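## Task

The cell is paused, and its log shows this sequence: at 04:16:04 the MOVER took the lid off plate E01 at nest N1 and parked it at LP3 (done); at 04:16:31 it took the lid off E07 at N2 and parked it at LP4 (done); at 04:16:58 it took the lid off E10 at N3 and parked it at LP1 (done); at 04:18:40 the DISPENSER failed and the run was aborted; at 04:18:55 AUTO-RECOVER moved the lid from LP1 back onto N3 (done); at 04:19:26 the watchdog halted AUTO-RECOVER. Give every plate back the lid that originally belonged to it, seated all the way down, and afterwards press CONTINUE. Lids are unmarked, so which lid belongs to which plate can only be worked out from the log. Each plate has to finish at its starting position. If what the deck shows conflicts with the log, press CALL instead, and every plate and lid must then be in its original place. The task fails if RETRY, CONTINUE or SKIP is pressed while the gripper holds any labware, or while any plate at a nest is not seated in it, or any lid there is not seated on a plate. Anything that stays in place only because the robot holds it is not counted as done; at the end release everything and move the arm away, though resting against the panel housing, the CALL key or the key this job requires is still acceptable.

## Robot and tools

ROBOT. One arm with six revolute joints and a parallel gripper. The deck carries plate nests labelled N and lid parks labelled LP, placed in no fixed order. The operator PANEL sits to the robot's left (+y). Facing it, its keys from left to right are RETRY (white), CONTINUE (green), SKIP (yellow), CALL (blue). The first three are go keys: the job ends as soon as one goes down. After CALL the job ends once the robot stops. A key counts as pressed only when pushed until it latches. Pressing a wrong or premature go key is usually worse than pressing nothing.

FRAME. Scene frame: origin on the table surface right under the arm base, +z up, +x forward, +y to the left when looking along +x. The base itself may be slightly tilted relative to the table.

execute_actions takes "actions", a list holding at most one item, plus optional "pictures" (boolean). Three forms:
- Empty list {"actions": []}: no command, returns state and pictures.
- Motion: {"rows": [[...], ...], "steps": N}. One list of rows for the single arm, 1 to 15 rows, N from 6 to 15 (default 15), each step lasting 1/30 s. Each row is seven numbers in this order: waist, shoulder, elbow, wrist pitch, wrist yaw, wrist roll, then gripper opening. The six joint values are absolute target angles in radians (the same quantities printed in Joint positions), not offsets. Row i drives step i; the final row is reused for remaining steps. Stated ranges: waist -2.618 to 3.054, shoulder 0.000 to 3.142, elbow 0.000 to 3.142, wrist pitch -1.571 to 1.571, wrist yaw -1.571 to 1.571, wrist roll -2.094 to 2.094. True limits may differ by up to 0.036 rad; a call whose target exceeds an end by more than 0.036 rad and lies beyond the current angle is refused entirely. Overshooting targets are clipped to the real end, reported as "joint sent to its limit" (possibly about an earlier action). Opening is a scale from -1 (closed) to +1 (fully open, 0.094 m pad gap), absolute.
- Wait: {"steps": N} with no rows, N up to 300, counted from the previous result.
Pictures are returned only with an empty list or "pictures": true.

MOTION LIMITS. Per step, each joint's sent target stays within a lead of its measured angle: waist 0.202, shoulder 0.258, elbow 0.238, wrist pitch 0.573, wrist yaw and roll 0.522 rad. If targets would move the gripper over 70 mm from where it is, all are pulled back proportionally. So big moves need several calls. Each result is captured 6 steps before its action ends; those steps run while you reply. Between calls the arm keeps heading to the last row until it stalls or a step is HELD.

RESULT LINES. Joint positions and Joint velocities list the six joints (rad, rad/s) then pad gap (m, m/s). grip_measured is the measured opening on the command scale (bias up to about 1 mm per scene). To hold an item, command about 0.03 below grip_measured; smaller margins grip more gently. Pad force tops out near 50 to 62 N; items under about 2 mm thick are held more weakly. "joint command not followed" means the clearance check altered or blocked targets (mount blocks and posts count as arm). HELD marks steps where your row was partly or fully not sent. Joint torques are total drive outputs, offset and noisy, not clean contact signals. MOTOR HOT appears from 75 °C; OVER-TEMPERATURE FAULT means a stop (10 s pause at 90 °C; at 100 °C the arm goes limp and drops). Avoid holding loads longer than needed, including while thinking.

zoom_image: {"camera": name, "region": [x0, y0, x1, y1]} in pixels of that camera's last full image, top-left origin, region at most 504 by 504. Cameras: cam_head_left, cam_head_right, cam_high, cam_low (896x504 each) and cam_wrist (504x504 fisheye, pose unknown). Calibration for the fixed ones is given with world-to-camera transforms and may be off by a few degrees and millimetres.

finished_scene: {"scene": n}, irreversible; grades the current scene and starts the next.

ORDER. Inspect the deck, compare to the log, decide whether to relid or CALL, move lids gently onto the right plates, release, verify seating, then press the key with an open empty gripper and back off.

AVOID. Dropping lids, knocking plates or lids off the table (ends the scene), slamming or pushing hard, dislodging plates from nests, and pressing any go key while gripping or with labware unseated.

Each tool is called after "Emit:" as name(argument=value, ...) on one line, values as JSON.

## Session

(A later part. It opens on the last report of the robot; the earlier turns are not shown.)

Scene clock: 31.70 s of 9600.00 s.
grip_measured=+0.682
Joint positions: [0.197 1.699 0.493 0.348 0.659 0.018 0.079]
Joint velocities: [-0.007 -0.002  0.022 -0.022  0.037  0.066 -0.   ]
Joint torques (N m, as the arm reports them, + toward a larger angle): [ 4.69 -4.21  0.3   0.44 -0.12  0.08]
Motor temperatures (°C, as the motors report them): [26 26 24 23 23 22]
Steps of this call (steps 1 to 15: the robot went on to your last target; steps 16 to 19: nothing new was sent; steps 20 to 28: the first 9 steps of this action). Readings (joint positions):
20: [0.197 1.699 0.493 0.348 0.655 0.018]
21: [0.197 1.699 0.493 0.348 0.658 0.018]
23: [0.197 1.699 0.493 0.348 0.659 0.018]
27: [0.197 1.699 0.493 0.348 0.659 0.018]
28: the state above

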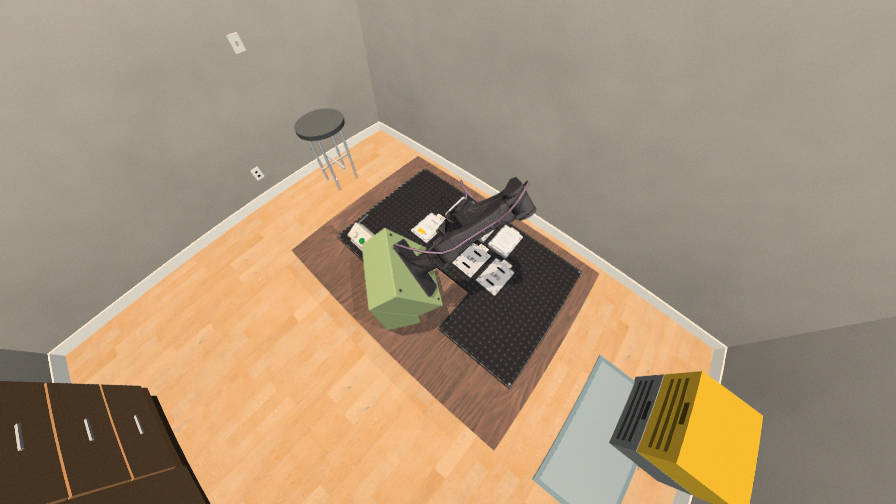

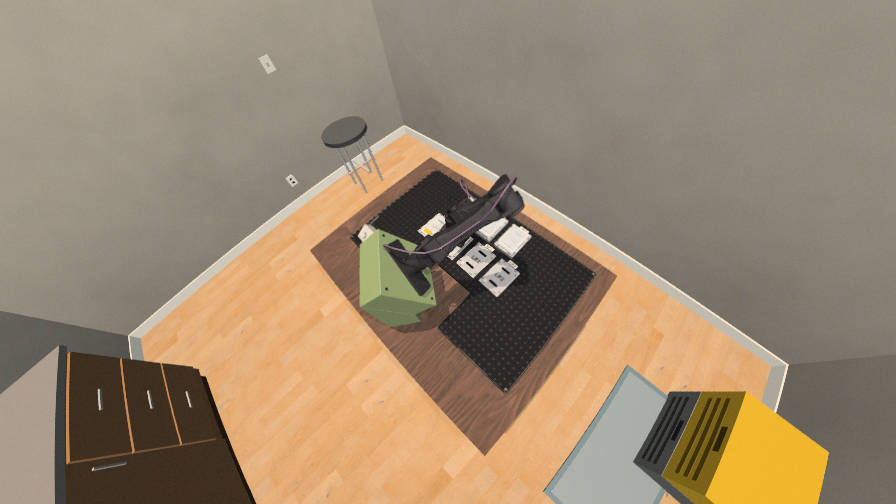

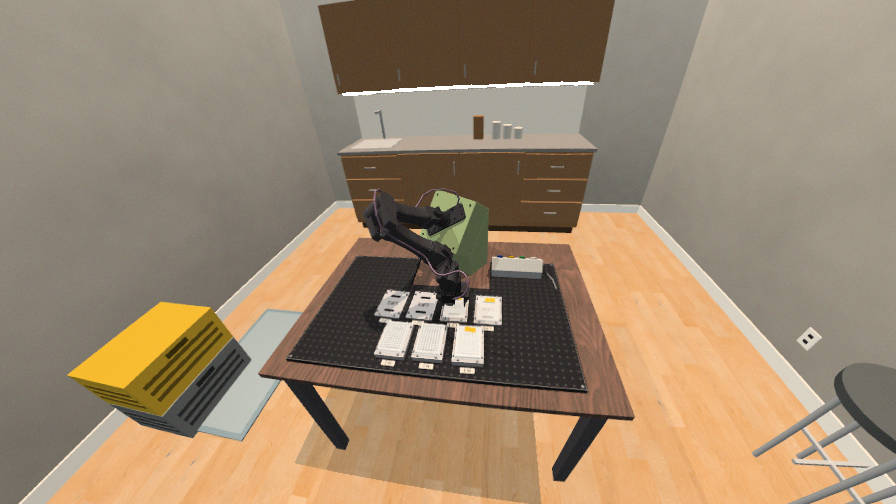

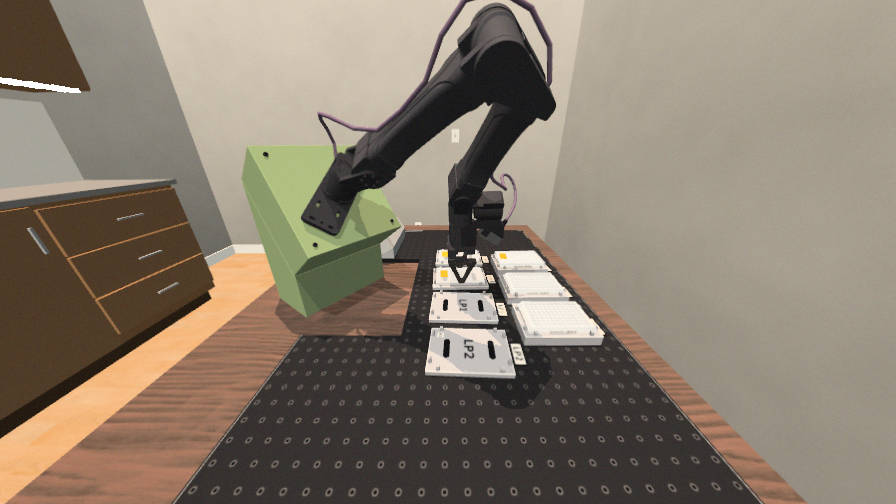

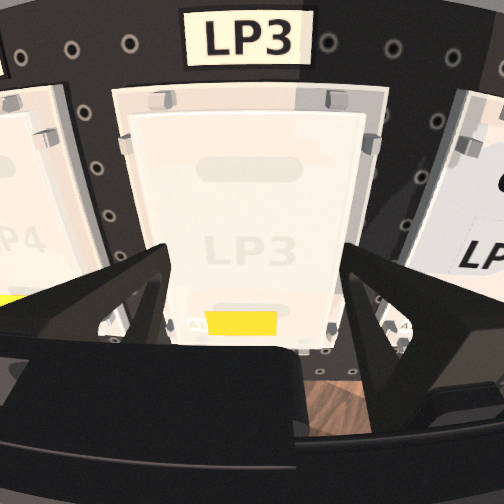

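Emit:
execute_actions(actions=[{"rows":[[0.2,1.718,0.5,0.358,0.65,0.025,1]],"steps":10}])

Emit:
execute_actions(actions=[{"rows":[[0.172,1.77,0.515,0.421,0.628,-0.03,1]],"steps":15}])

Emit:
execute_actions(actions=[{"steps":15}], pictures=true)

Emit:
zoom_image(camera="cam_low", region=[410, 220, 520, 310])

Scene clock: 32.17 s of 9600.00 s.
grip_measured=+1.000
Joint positions: [0.197 1.699 0.493 0.348 0.659 0.018 0.094]
Joint velocities: [ 0.012 -0.007  0.017  0.007 -0.037  0.007  0.   ]
Joint torques (N m, as the arm reports them, + toward a larger angle): [ 4.72 -4.21  0.31  0.44 -0.11  0.08]
Motor temperatures (°C, as the motors report them): [26 26 24 23 23 22]
Steps of this call (steps 1 to 6: the last 6 steps of your previous action; steps 7 to 10: the robot went on to your last target; steps 11 to 14: the first 4 steps of this action). Readings (joint positions):
11: [0.197 1.699 0.493 0.348 0.659 0.018]
12: [0.197 1.699 0.493 0.348 0.659 0.018]
14: the state above

Scene clock: 32.67 s of 9600.00 s.
grip_measured=+1.000
Joint positions: [ 0.188  1.733  0.496  0.387  0.655 -0.011  0.094]
Joint velocities: [-0.027 -0.012  0.027 -0.037 -0.007 -0.081  0.   ]
Joint torques (N m, as the arm reports them, + toward a larger angle): [ 3.33 -2.71  1.21  0.63 -0.31 -0.19]
Motor temperatures (°C, as the motors report them): [26 26 24 23 23 22]
Steps of this call (steps 1 to 6: the last 6 steps of your previous action; steps 7 to 15: the first 9 steps of this action). Readings (joint positions):
7: [0.195 1.704 0.493 0.357 0.656 0.012]
8: [0.190 1.717 0.494 0.373 0.653 0.006]
10: [0.187 1.733 0.496 0.387 0.655 -0.006]
14: [0.188 1.733 0.496 0.387 0.655 -0.011]
15: the state above

Scene clock: 33.17 s of 9600.00 s.
grip_measured=+1.000
Joint positions: [ 0.188  1.733  0.496  0.387  0.655 -0.012  0.094]
Joint velocities: [-0.007 -0.012  0.012  0.037  0.007 -0.066  0.   ]
Joint torques (N m, as the arm reports them, + toward a larger angle): [ 3.33 -2.72  1.22  0.63 -0.31 -0.21]
Motor temperatures (°C, as the motors report them): [26 26 24 23 23 22]
Kept back: nothing.
Steps of this call (steps 1 to 6: the last 6 steps of your previous action; steps 7 to 15: the robot went on to your last target). Readings (joint positions):
1: [0.188 1.733 0.496 0.387 0.655 -0.011]
2: [0.188 1.733 0.496 0.387 0.655 -0.012]
4: [0.188 1.733 0.496 0.387 0.655 -0.012]
8: [0.188 1.733 0.496 0.387 0.655 -0.012]
15: the state above
The arm was judged still, so your last target was given up. Only a new action makes it travel on or press farther. Fingers that are still opening or closing keep moving.

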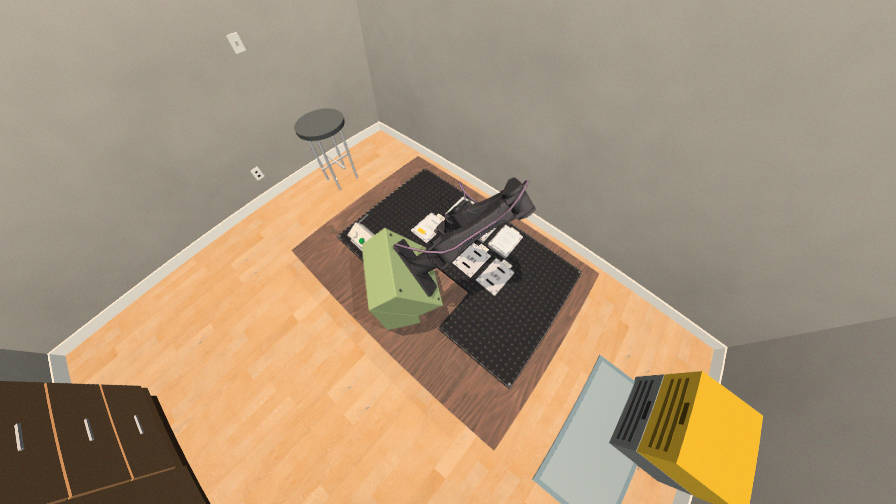

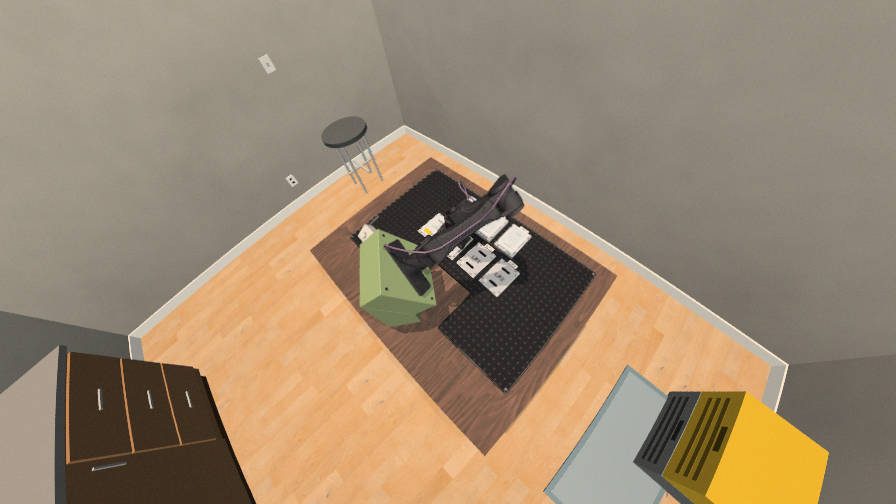

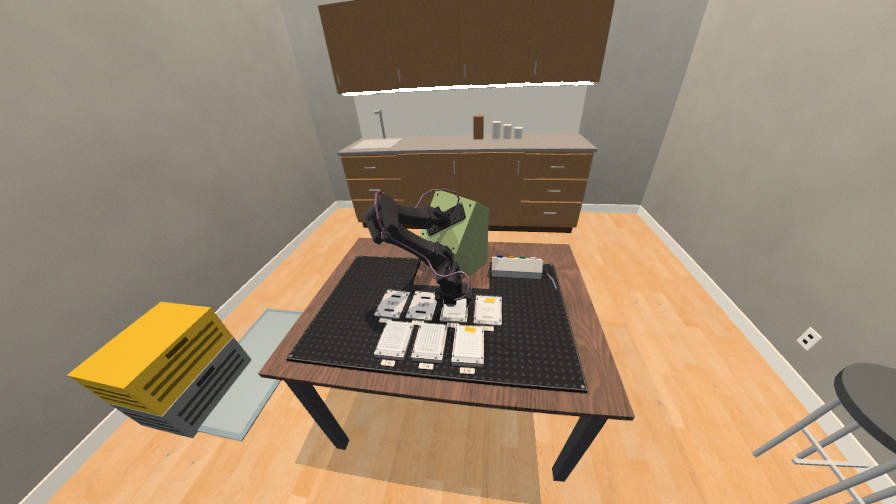

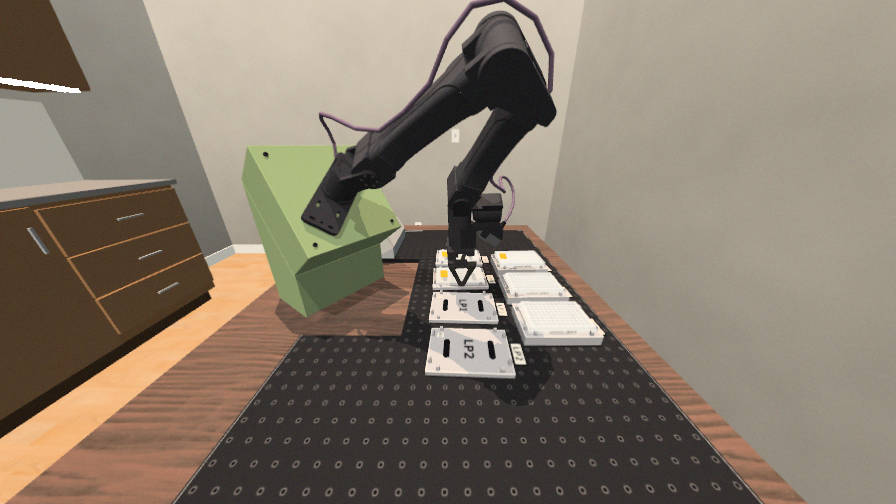

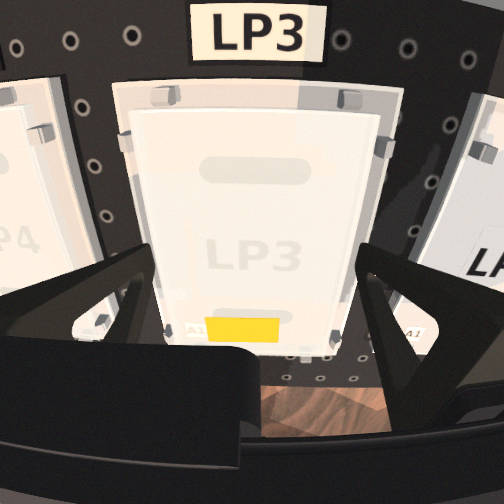

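Region (410, 220, 520, 310) of cam_low's 896x504 image, scaled by 4.582, with more detail than that image has; it fills the top 412 rows of this view, and the rest is white.

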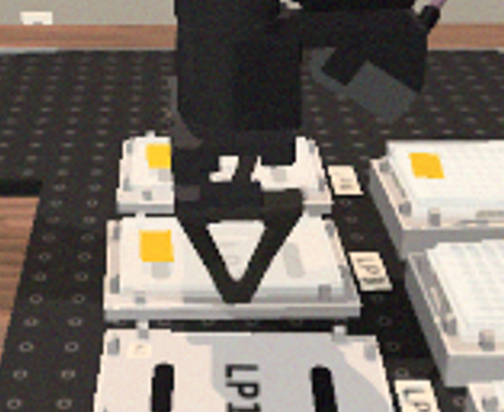

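Emit:
execute_actions(actions=[{"rows":[[0.188,1.73,0.496,0.387,0.655,-0.005,0.9],[0.188,1.73,0.496,0.387,0.655,-0.005,0.85],[0.188,1.73,0.496,0.387,0.655,-0.005,0.8],[0.188,1.73,0.496,0.387,0.655,-0.005,0.76]],"steps":15}])

Emit:
execute_actions(actions=[{"steps":10}])

Scene clock: 33.80 s of 9600.00 s.
grip_measured=+0.787
Joint positions: [ 0.188  1.733  0.496  0.386  0.657 -0.011  0.084]
Joint velocities: [ 0.007 -0.002 -0.027  0.022 -0.037  0.037 -0.001]
Joint torques (N m, as the arm reports them, + toward a larger angle): [ 4.55 -6.16 -0.46  0.36 -0.03  0.07]
Motor temperatures (°C, as the motors report them): [26 26 24 23 23 22]
Steps of this call (steps 1 to 10: nothing new was sent; steps 11 to 19: the first 9 steps of this action). Readings (joint positions):
11: [0.188 1.733 0.496 0.386 0.660 -0.012]
12: [0.188 1.733 0.496 0.386 0.663 -0.011]
14: [0.188 1.733 0.496 0.386 0.657 -0.011]
18: [0.188 1.733 0.496 0.386 0.657 -0.011]
19: the state above

Scene clock: 34.13 s of 9600.00 s.
grip_measured=+0.787
Joint positions: [ 0.188  1.733  0.496  0.386  0.657 -0.011  0.084]
Joint velocities: [-0.022  0.007 -0.007  0.022  0.037 -0.066 -0.   ]
Joint torques (N m, as the arm reports them, + toward a larger angle): [ 4.53 -6.16 -0.47  0.37 -0.03  0.07]
Motor temperatures (°C, as the motors report them): [26 26 24 23 23 22]
Kept back: nothing.
Steps of this call (steps 1 to 6: the last 6 steps of your previous action; steps 7 to 10: the robot went on to your last target). Readings (joint positions):
1: [0.188 1.733 0.496 0.386 0.657 -0.011]
2: [0.188 1.733 0.496 0.386 0.657 -0.011]
4: [0.188 1.733 0.496 0.386 0.657 -0.011]
8: [0.188 1.733 0.496 0.386 0.657 -0.011]
10: the state above

Emit:
execute_actions(actions=[{"rows":[[0.215,1.715,0.495,0.365,0.665,0.005,0.75],[0.225,1.705,0.495,0.35,0.672,0.015,0.75],[0.235,1.695,0.495,0.335,0.68,0.025,0.75],[0.245,1.685,0.495,0.32,0.687,0.035,0.75],[0.255,1.675,0.495,0.305,0.695,0.045,0.75],[0.263,1.665,0.495,0.29,0.7,0.055,0.75],[0.271,1.655,0.495,0.275,0.705,0.065,0.75],[0.278,1.645,0.495,0.26,0.71,0.075,0.75],[0.285,1.635,0.495,0.245,0.715,0.085,0.75],[0.29,1.625,0.495,0.23,0.72,0.095,0.75],[0.295,1.617,0.495,0.215,0.722,0.1,0.75]],"steps":12}])

Emit:
execute_actions(actions=[{"rows":[[0.31,1.6,0.495,0.19,0.73,0.115,0.75],[0.32,1.59,0.495,0.175,0.735,0.125,0.75],[0.33,1.58,0.495,0.16,0.74,0.135,0.75],[0.34,1.565,0.495,0.14,0.747,0.147,0.75],[0.35,1.55,0.495,0.12,0.755,0.16,0.75],[0.36,1.54,0.495,0.10,0.762,0.17,0.75],[0.37,1.53,0.495,0.08,0.77,0.18,0.75],[0.378,1.52,0.495,0.06,0.775,0.19,0.75]],"steps":15}])

Emit:
execute_actions(actions=[{"steps":12}], pictures=true)

Emit:
zoom_image(camera="cam_low", region=[410, 190, 610, 350])

Scene clock: 35.27 s of 9600.00 s.
grip_measured=+0.787
Joint positions: [0.223 1.706 0.496 0.343 0.683 0.018 0.084]
Joint velocities: [ 0.266 -0.315 -0.002 -0.344  0.022  0.227 -0.   ]
Joint torques (N m, as the arm reports them, + toward a larger angle): [ 6.48 -7.79 -0.32  0.33  0.04  0.09]
Motor temperatures (°C, as the motors report them): [26 26 24 23 23 22]
Steps of this call (steps 1 to 15: the robot went on to your last target; steps 16 to 28: nothing new was sent; steps 29 to 34: the first 6 steps of this action). Readings (joint positions):
29: [0.190 1.733 0.496 0.385 0.657 -0.010]
30: [0.193 1.733 0.496 0.382 0.659 -0.007]
32: [0.205 1.725 0.496 0.367 0.670 0.005]
34: the state above

Scene clock: 35.77 s of 9600.00 s.
grip_measured=+0.787
Joint positions: [0.353 1.549 0.496 0.133 0.745 0.149 0.084]
Joint velocities: [ 0.198 -0.252  0.002 -0.432  0.168  0.256  0.   ]
Joint torques (N m, as the arm reports them, + toward a larger angle): [ 5.36 -6.32  0.82  0.28  0.08  0.07]
Motor temperatures (°C, as the motors report them): [26 26 24 23 23 22]
Steps of this call (steps 1 to 6: the last 6 steps of your previous action; steps 7 to 15: the first 9 steps of this action). Readings (joint positions):
7: [0.279 1.637 0.496 0.261 0.704 0.073]
8: [0.285 1.629 0.496 0.247 0.709 0.082]
10: [0.302 1.609 0.496 0.215 0.718 0.100]
14: [0.344 1.559 0.496 0.148 0.740 0.140]
15: the state above

Scene clock: 36.17 s of 9600.00 s.
grip_measured=+0.787
Joint positions: [0.361 1.539 0.496 0.074 0.764 0.181 0.084]
Joint velocities: [-0.007 -0.007  0.007  0.022  0.007 -0.081 -0.001]
Joint torques (N m, as the arm reports them, + toward a larger angle): [ 5.65 -6.62  0.89  0.26  0.09  0.09]
Motor temperatures (°C, as the motors report them): [26 26 24 23 23 22]
Kept back: nothing.
Steps of this call (steps 1 to 6: the last 6 steps of your previous action; steps 7 to 12: the robot went on to your last target). Readings (joint positions):
1: [0.358 1.543 0.496 0.122 0.749 0.155]
2: [0.361 1.539 0.496 0.113 0.752 0.161]
4: [0.361 1.539 0.496 0.099 0.757 0.169]
8: [0.361 1.539 0.496 0.080 0.762 0.177]
12: the state above

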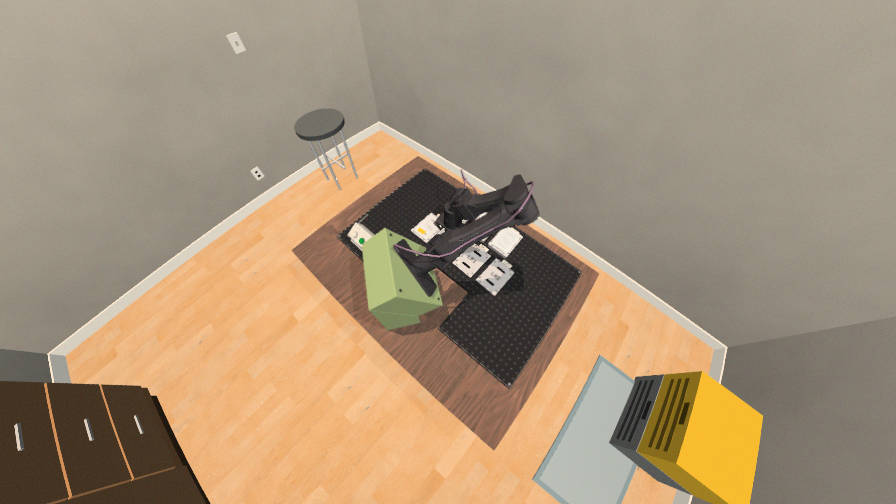

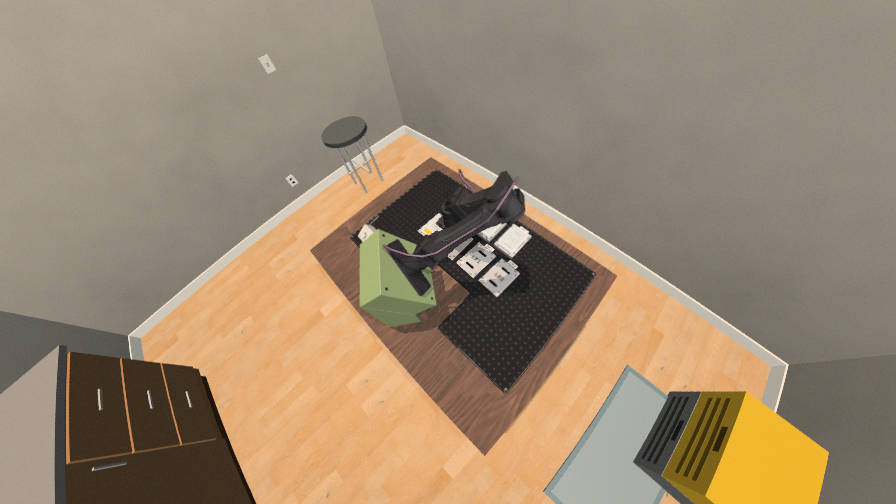

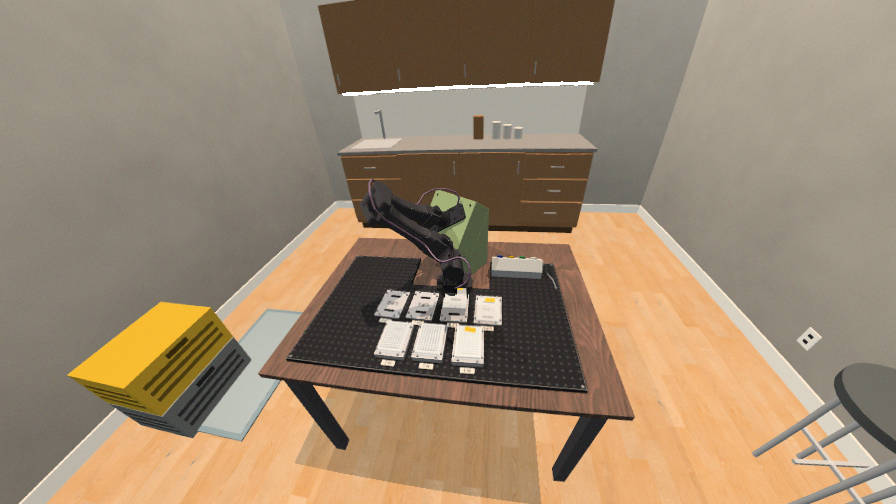

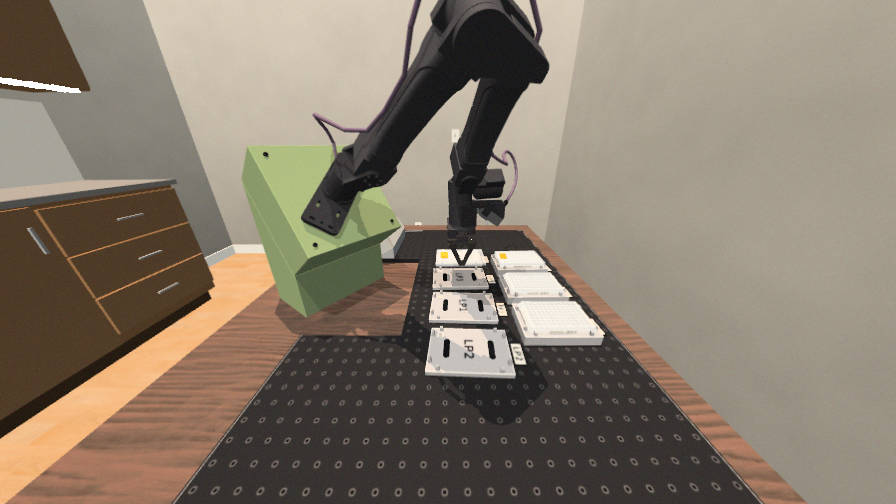

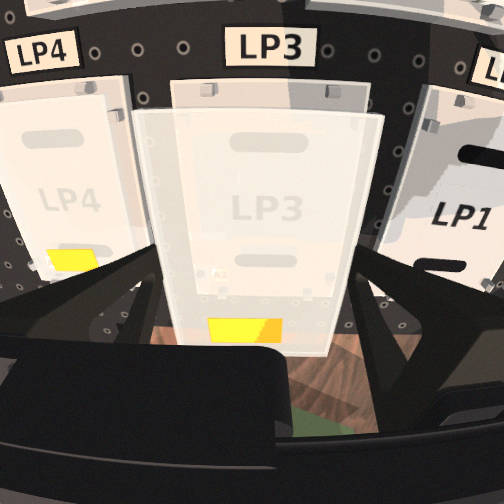

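Region (410, 190, 610, 350) of cam_low's 896x504 image, scaled by 2.520, with more detail than that image has; it fills the top 403 rows of this view, and the rest is white.

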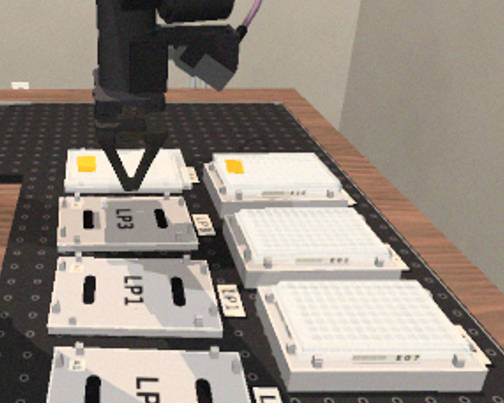

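Emit:
execute_actions(actions=[{"rows":[[0.36,1.53,0.55,0.04,0.76,0.17,0.75],[0.35,1.53,0.58,0.02,0.755,0.16,0.75],[0.34,1.53,0.61,0.0,0.75,0.15,0.75],[0.33,1.53,0.64,-0.02,0.745,0.14,0.75],[0.32,1.535,0.67,-0.04,0.74,0.13,0.75],[0.31,1.54,0.7,-0.065,0.735,0.12,0.75],[0.3,1.545,0.73,-0.09,0.73,0.11,0.75],[0.29,1.55,0.76,-0.115,0.72,0.1,0.75],[0.28,1.555,0.79,-0.135,0.715,0.095,0.75],[0.275,1.56,0.82,-0.155,0.71,0.09,0.75],[0.27,1.565,0.85,-0.175,0.705,0.085,0.75],[0.265,1.57,0.88,-0.195,0.70,0.08,0.75],[0.26,1.575,0.91,-0.215,0.695,0.075,0.75],[0.255,1.58,0.94,-0.235,0.69,0.07,0.75],[0.25,1.585,0.97,-0.255,0.685,0.065,0.75]],"steps":15}])

Emit:
execute_actions(actions=[{"rows":[[0.24,1.59,1.0,-0.275,0.68,0.055,0.75],[0.23,1.6,1.03,-0.295,0.675,0.045,0.75],[0.225,1.61,1.06,-0.315,0.67,0.04,0.75],[0.22,1.62,1.09,-0.335,0.665,0.035,0.75],[0.21,1.63,1.12,-0.355,0.66,0.025,0.75],[0.205,1.64,1.15,-0.375,0.655,0.02,0.75],[0.2,1.65,1.18,-0.395,0.65,0.015,0.75],[0.19,1.66,1.21,-0.415,0.65,0.005,0.75],[0.185,1.67,1.24,-0.435,0.645,0,0.75],[0.18,1.68,1.27,-0.45,0.64,-0.01,0.75],[0.172,1.685,1.3,-0.465,0.638,-0.018,0.75]],"steps":15}])

Emit:
execute_actions(actions=[{"steps":20}], pictures=true)

Emit:
zoom_image(camera="cam_low", region=[460, 170, 640, 330])

Scene clock: 37.47 s of 9600.00 s.
grip_measured=+0.787
Joint positions: [ 0.302  1.539  0.716 -0.051  0.741  0.134  0.084]
Joint velocities: [-0.31  -0.002  0.94  -0.491 -0.139 -0.256 -0.   ]
Joint torques (N m, as the arm reports them, + toward a larger angle): [ 4.52 -4.85  3.23  0.3  -0.07 -0.06]
Motor temperatures (°C, as the motors report them): [26 26 24 23 23 22]
Steps of this call (steps 1 to 30: the robot went on to your last target; steps 31 to 39: the first 9 steps of this action). Readings (joint positions):
31: [0.361 1.539 0.499 0.064 0.765 0.182]
32: [0.360 1.539 0.510 0.050 0.764 0.180]
34: [0.351 1.539 0.553 0.018 0.759 0.170]
38: [0.312 1.539 0.683 -0.037 0.746 0.142]
39: the state above

Scene clock: 37.97 s of 9600.00 s.
grip_measured=+0.787
Joint positions: [ 0.198  1.634  1.166 -0.337  0.672  0.036  0.084]
Joint velocities: [-0.183  0.315  0.857 -0.608 -0.125 -0.168  0.   ]
Joint torques (N m, as the arm reports them, + toward a larger angle): [ 5.47 -7.34  5.01  0.4  -0.1  -0.07]
Motor temperatures (°C, as the motors report them): [26 26 24 23 23 22]
Steps of this call (steps 1 to 6: the last 6 steps of your previous action; steps 7 to 15: the first 9 steps of this action). Readings (joint positions):
7: [0.255 1.558 0.928 -0.176 0.710 0.090]
8: [0.249 1.565 0.958 -0.196 0.705 0.083]
10: [0.234 1.582 1.017 -0.236 0.695 0.070]
14: [0.205 1.623 1.136 -0.317 0.676 0.043]
15: the state above

Scene clock: 38.63 s of 9600.00 s.
grip_measured=+0.787
Joint positions: [ 0.17   1.665  1.281 -0.453  0.648 -0.01   0.084]
Joint velocities: [-0.017 -0.007  0.007 -0.051 -0.007 -0.022  0.001]
Joint torques (N m, as the arm reports them, + toward a larger angle): [ 5.83 -7.77  4.95  0.26 -0.13 -0.07]
Motor temperatures (°C, as the motors report them): [26 26 24 23 23 22]
Kept back: nothing.
Steps of this call (steps 1 to 6: the last 6 steps of your previous action; steps 7 to 20: the robot went on to your last target). Readings (joint positions):
1: [0.191 1.644 1.195 -0.357 0.667 0.028]
2: [0.185 1.654 1.225 -0.376 0.663 0.021]
4: [0.175 1.665 1.265 -0.397 0.658 0.010]
8: [0.170 1.665 1.281 -0.420 0.654 -0.002]
20: the state above

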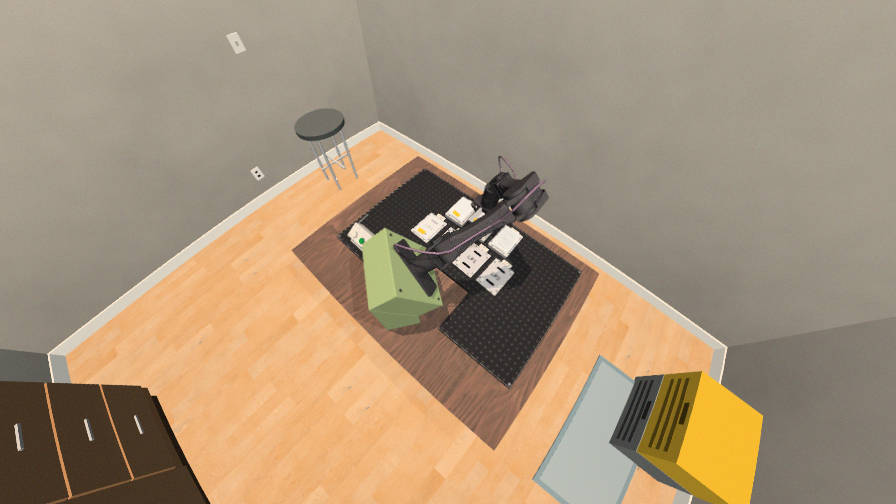

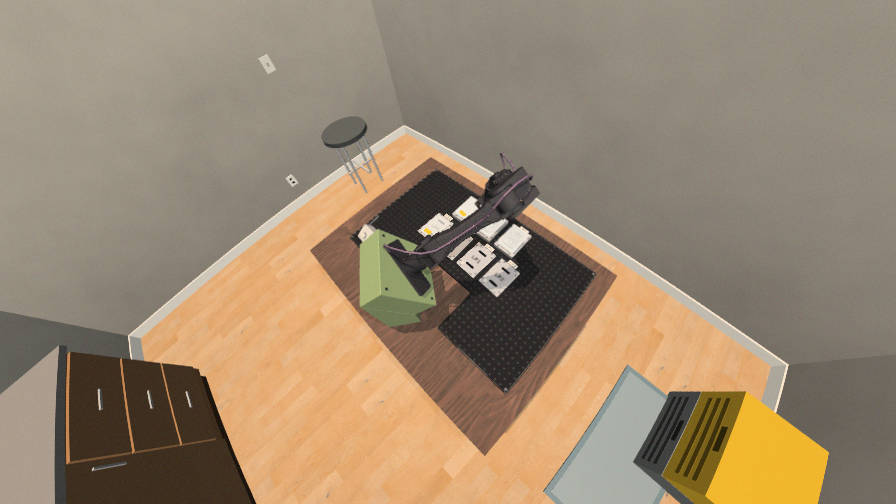

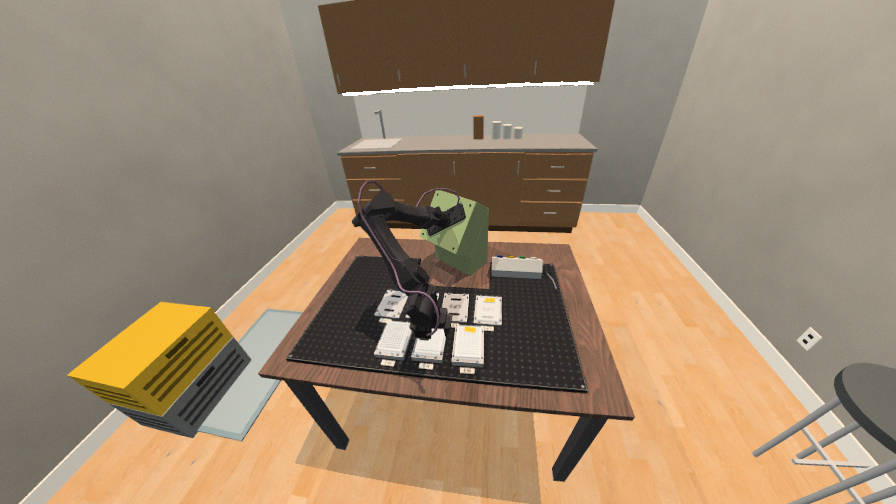

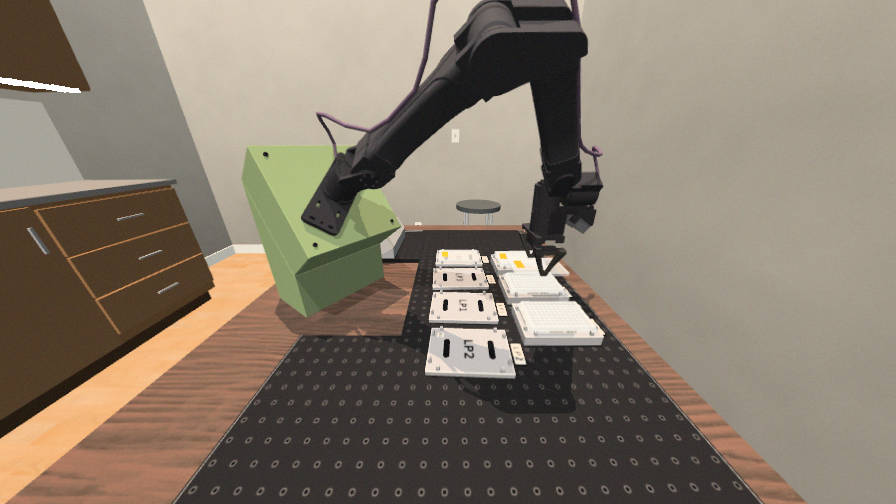

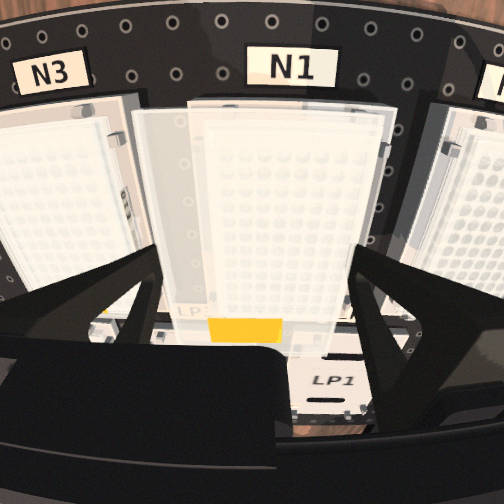

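Region (460, 170, 640, 330) of cam_low's 896x504 image, scaled by 2.800, with more detail than that image has.

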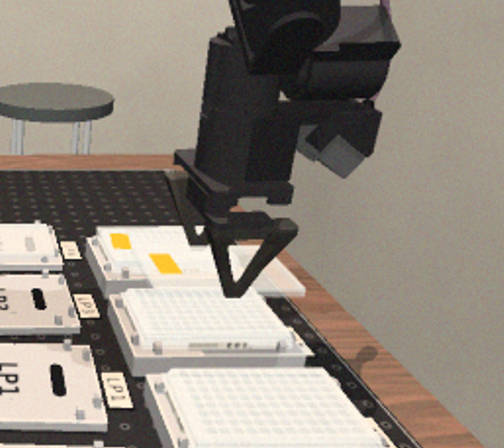

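Emit:
execute_actions(actions=[{"rows":[[0.155,1.655,1.26,-0.435,0.635,-0.03,0.75],[0.145,1.65,1.25,-0.425,0.625,-0.045,0.75],[0.135,1.645,1.24,-0.41,0.62,-0.06,0.75],[0.125,1.64,1.225,-0.4,0.61,-0.075,0.75],[0.115,1.635,1.21,-0.385,0.6,-0.09,0.75],[0.105,1.63,1.2,-0.37,0.595,-0.105,0.75],[0.095,1.625,1.19,-0.36,0.587,-0.118,0.75]],"steps":15}])

Emit:
execute_actions(actions=[{"steps":18}], pictures=true)

Emit:
zoom_image(camera="cam_low", region=[460, 170, 640, 330])

Scene clock: 39.57 s of 9600.00 s.
grip_measured=+0.787
Joint positions: [ 0.098  1.652  1.215 -0.396  0.614 -0.08   0.084]
Joint velocities: [-0.217 -0.002 -0.173  0.081 -0.081 -0.242 -0.001]
Joint torques (N m, as the arm reports them, + toward a larger angle): [  6.17 -11.91   1.79   0.54  -0.18  -0.07]
Motor temperatures (°C, as the motors report them): [26 26 24 23 23 22]
Steps of this call (steps 1 to 15: the robot went on to your last target; steps 16 to 19: nothing new was sent; steps 20 to 28: the first 9 steps of this action). Readings (joint positions):
20: [0.168 1.665 1.281 -0.454 0.647 -0.012]
21: [0.165 1.665 1.281 -0.452 0.644 -0.017]
23: [0.151 1.664 1.272 -0.433 0.636 -0.031]
27: [0.106 1.653 1.222 -0.399 0.616 -0.072]
28: the state above

Scene clock: 40.17 s of 9600.00 s.
grip_measured=+0.787
Joint positions: [ 0.088  1.652  1.207 -0.371  0.598 -0.11   0.084]
Joint velocities: [-0.012 -0.012  0.012 -0.051  0.022 -0.007 -0.001]
Joint torques (N m, as the arm reports them, + toward a larger angle): [  5.74 -11.97   1.47   0.42  -0.11  -0.07]
Motor temperatures (°C, as the motors report them): [26 26 24 23 23 22]
Kept back: nothing.
Steps of this call (steps 1 to 6: the last 6 steps of your previous action; steps 7 to 18: the robot went on to your last target). Readings (joint positions):
1: [0.091 1.652 1.210 -0.394 0.612 -0.086]
2: [0.089 1.652 1.207 -0.393 0.610 -0.091]
4: [0.088 1.652 1.207 -0.388 0.606 -0.098]
8: [0.088 1.652 1.207 -0.376 0.600 -0.105]
18: the state above

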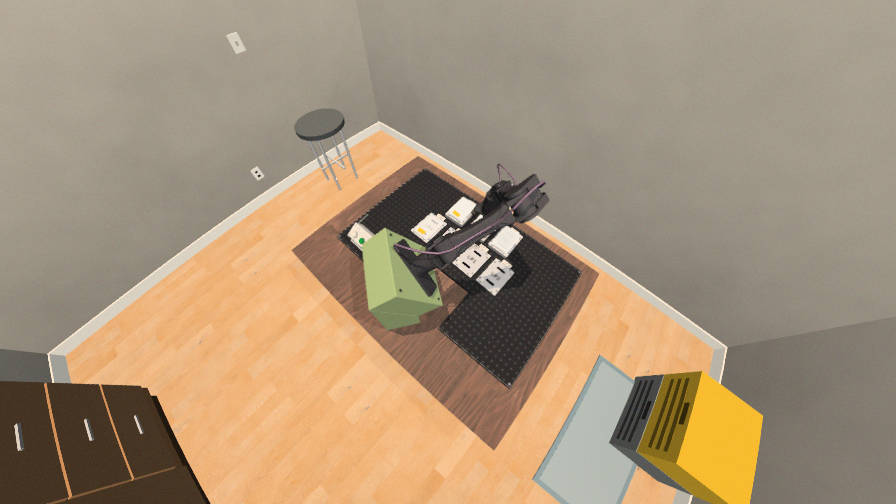

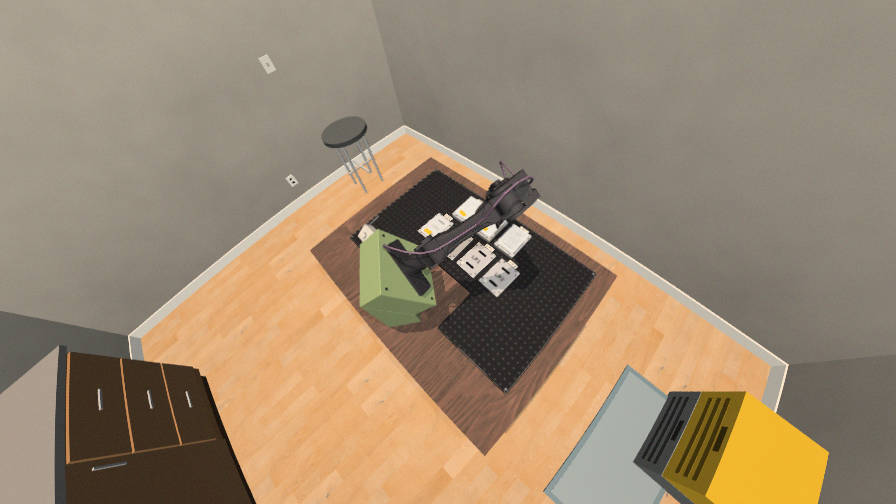

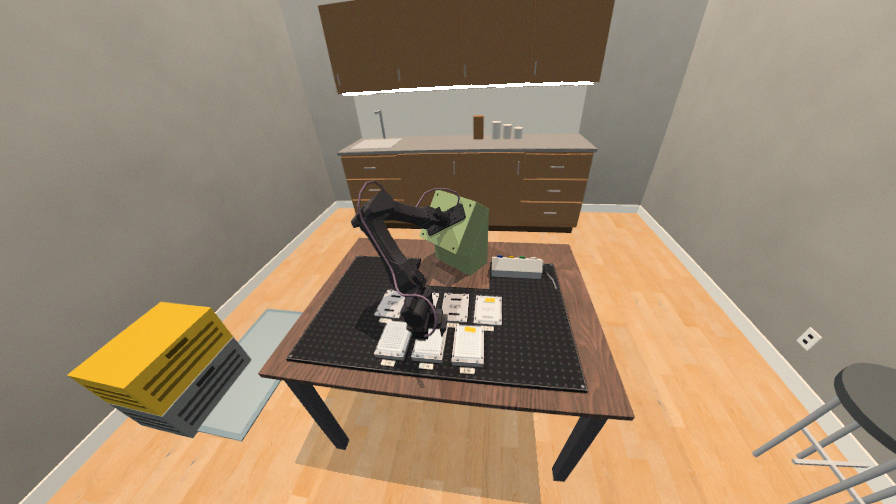

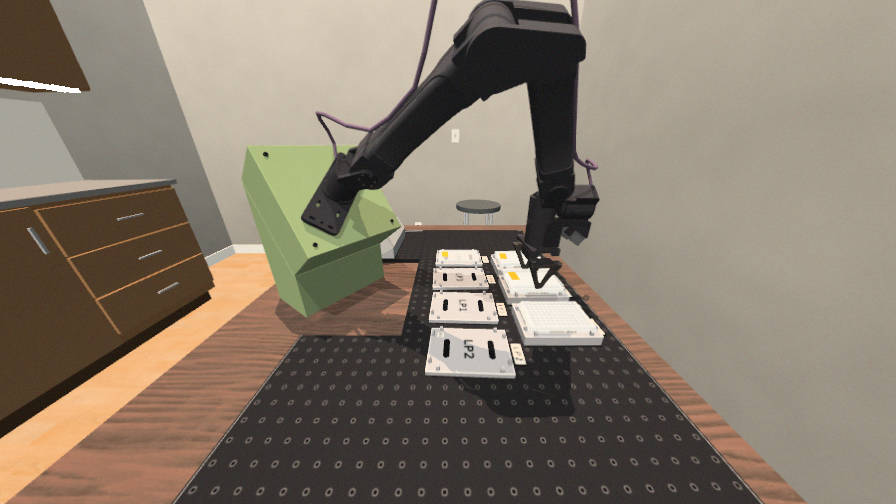

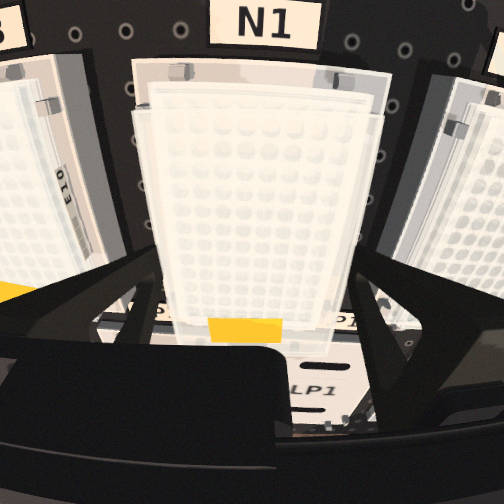

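Region (460, 170, 640, 330) of cam_low's 896x504 image, scaled by 2.800, with more detail than that image has.

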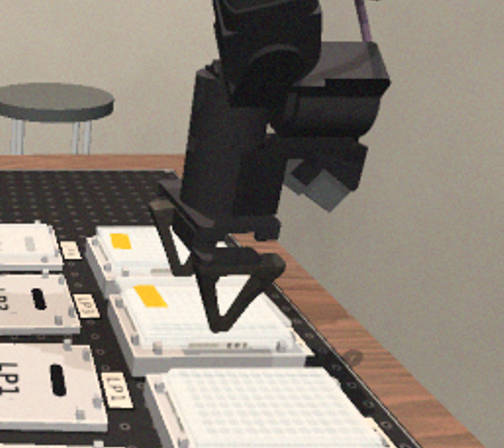

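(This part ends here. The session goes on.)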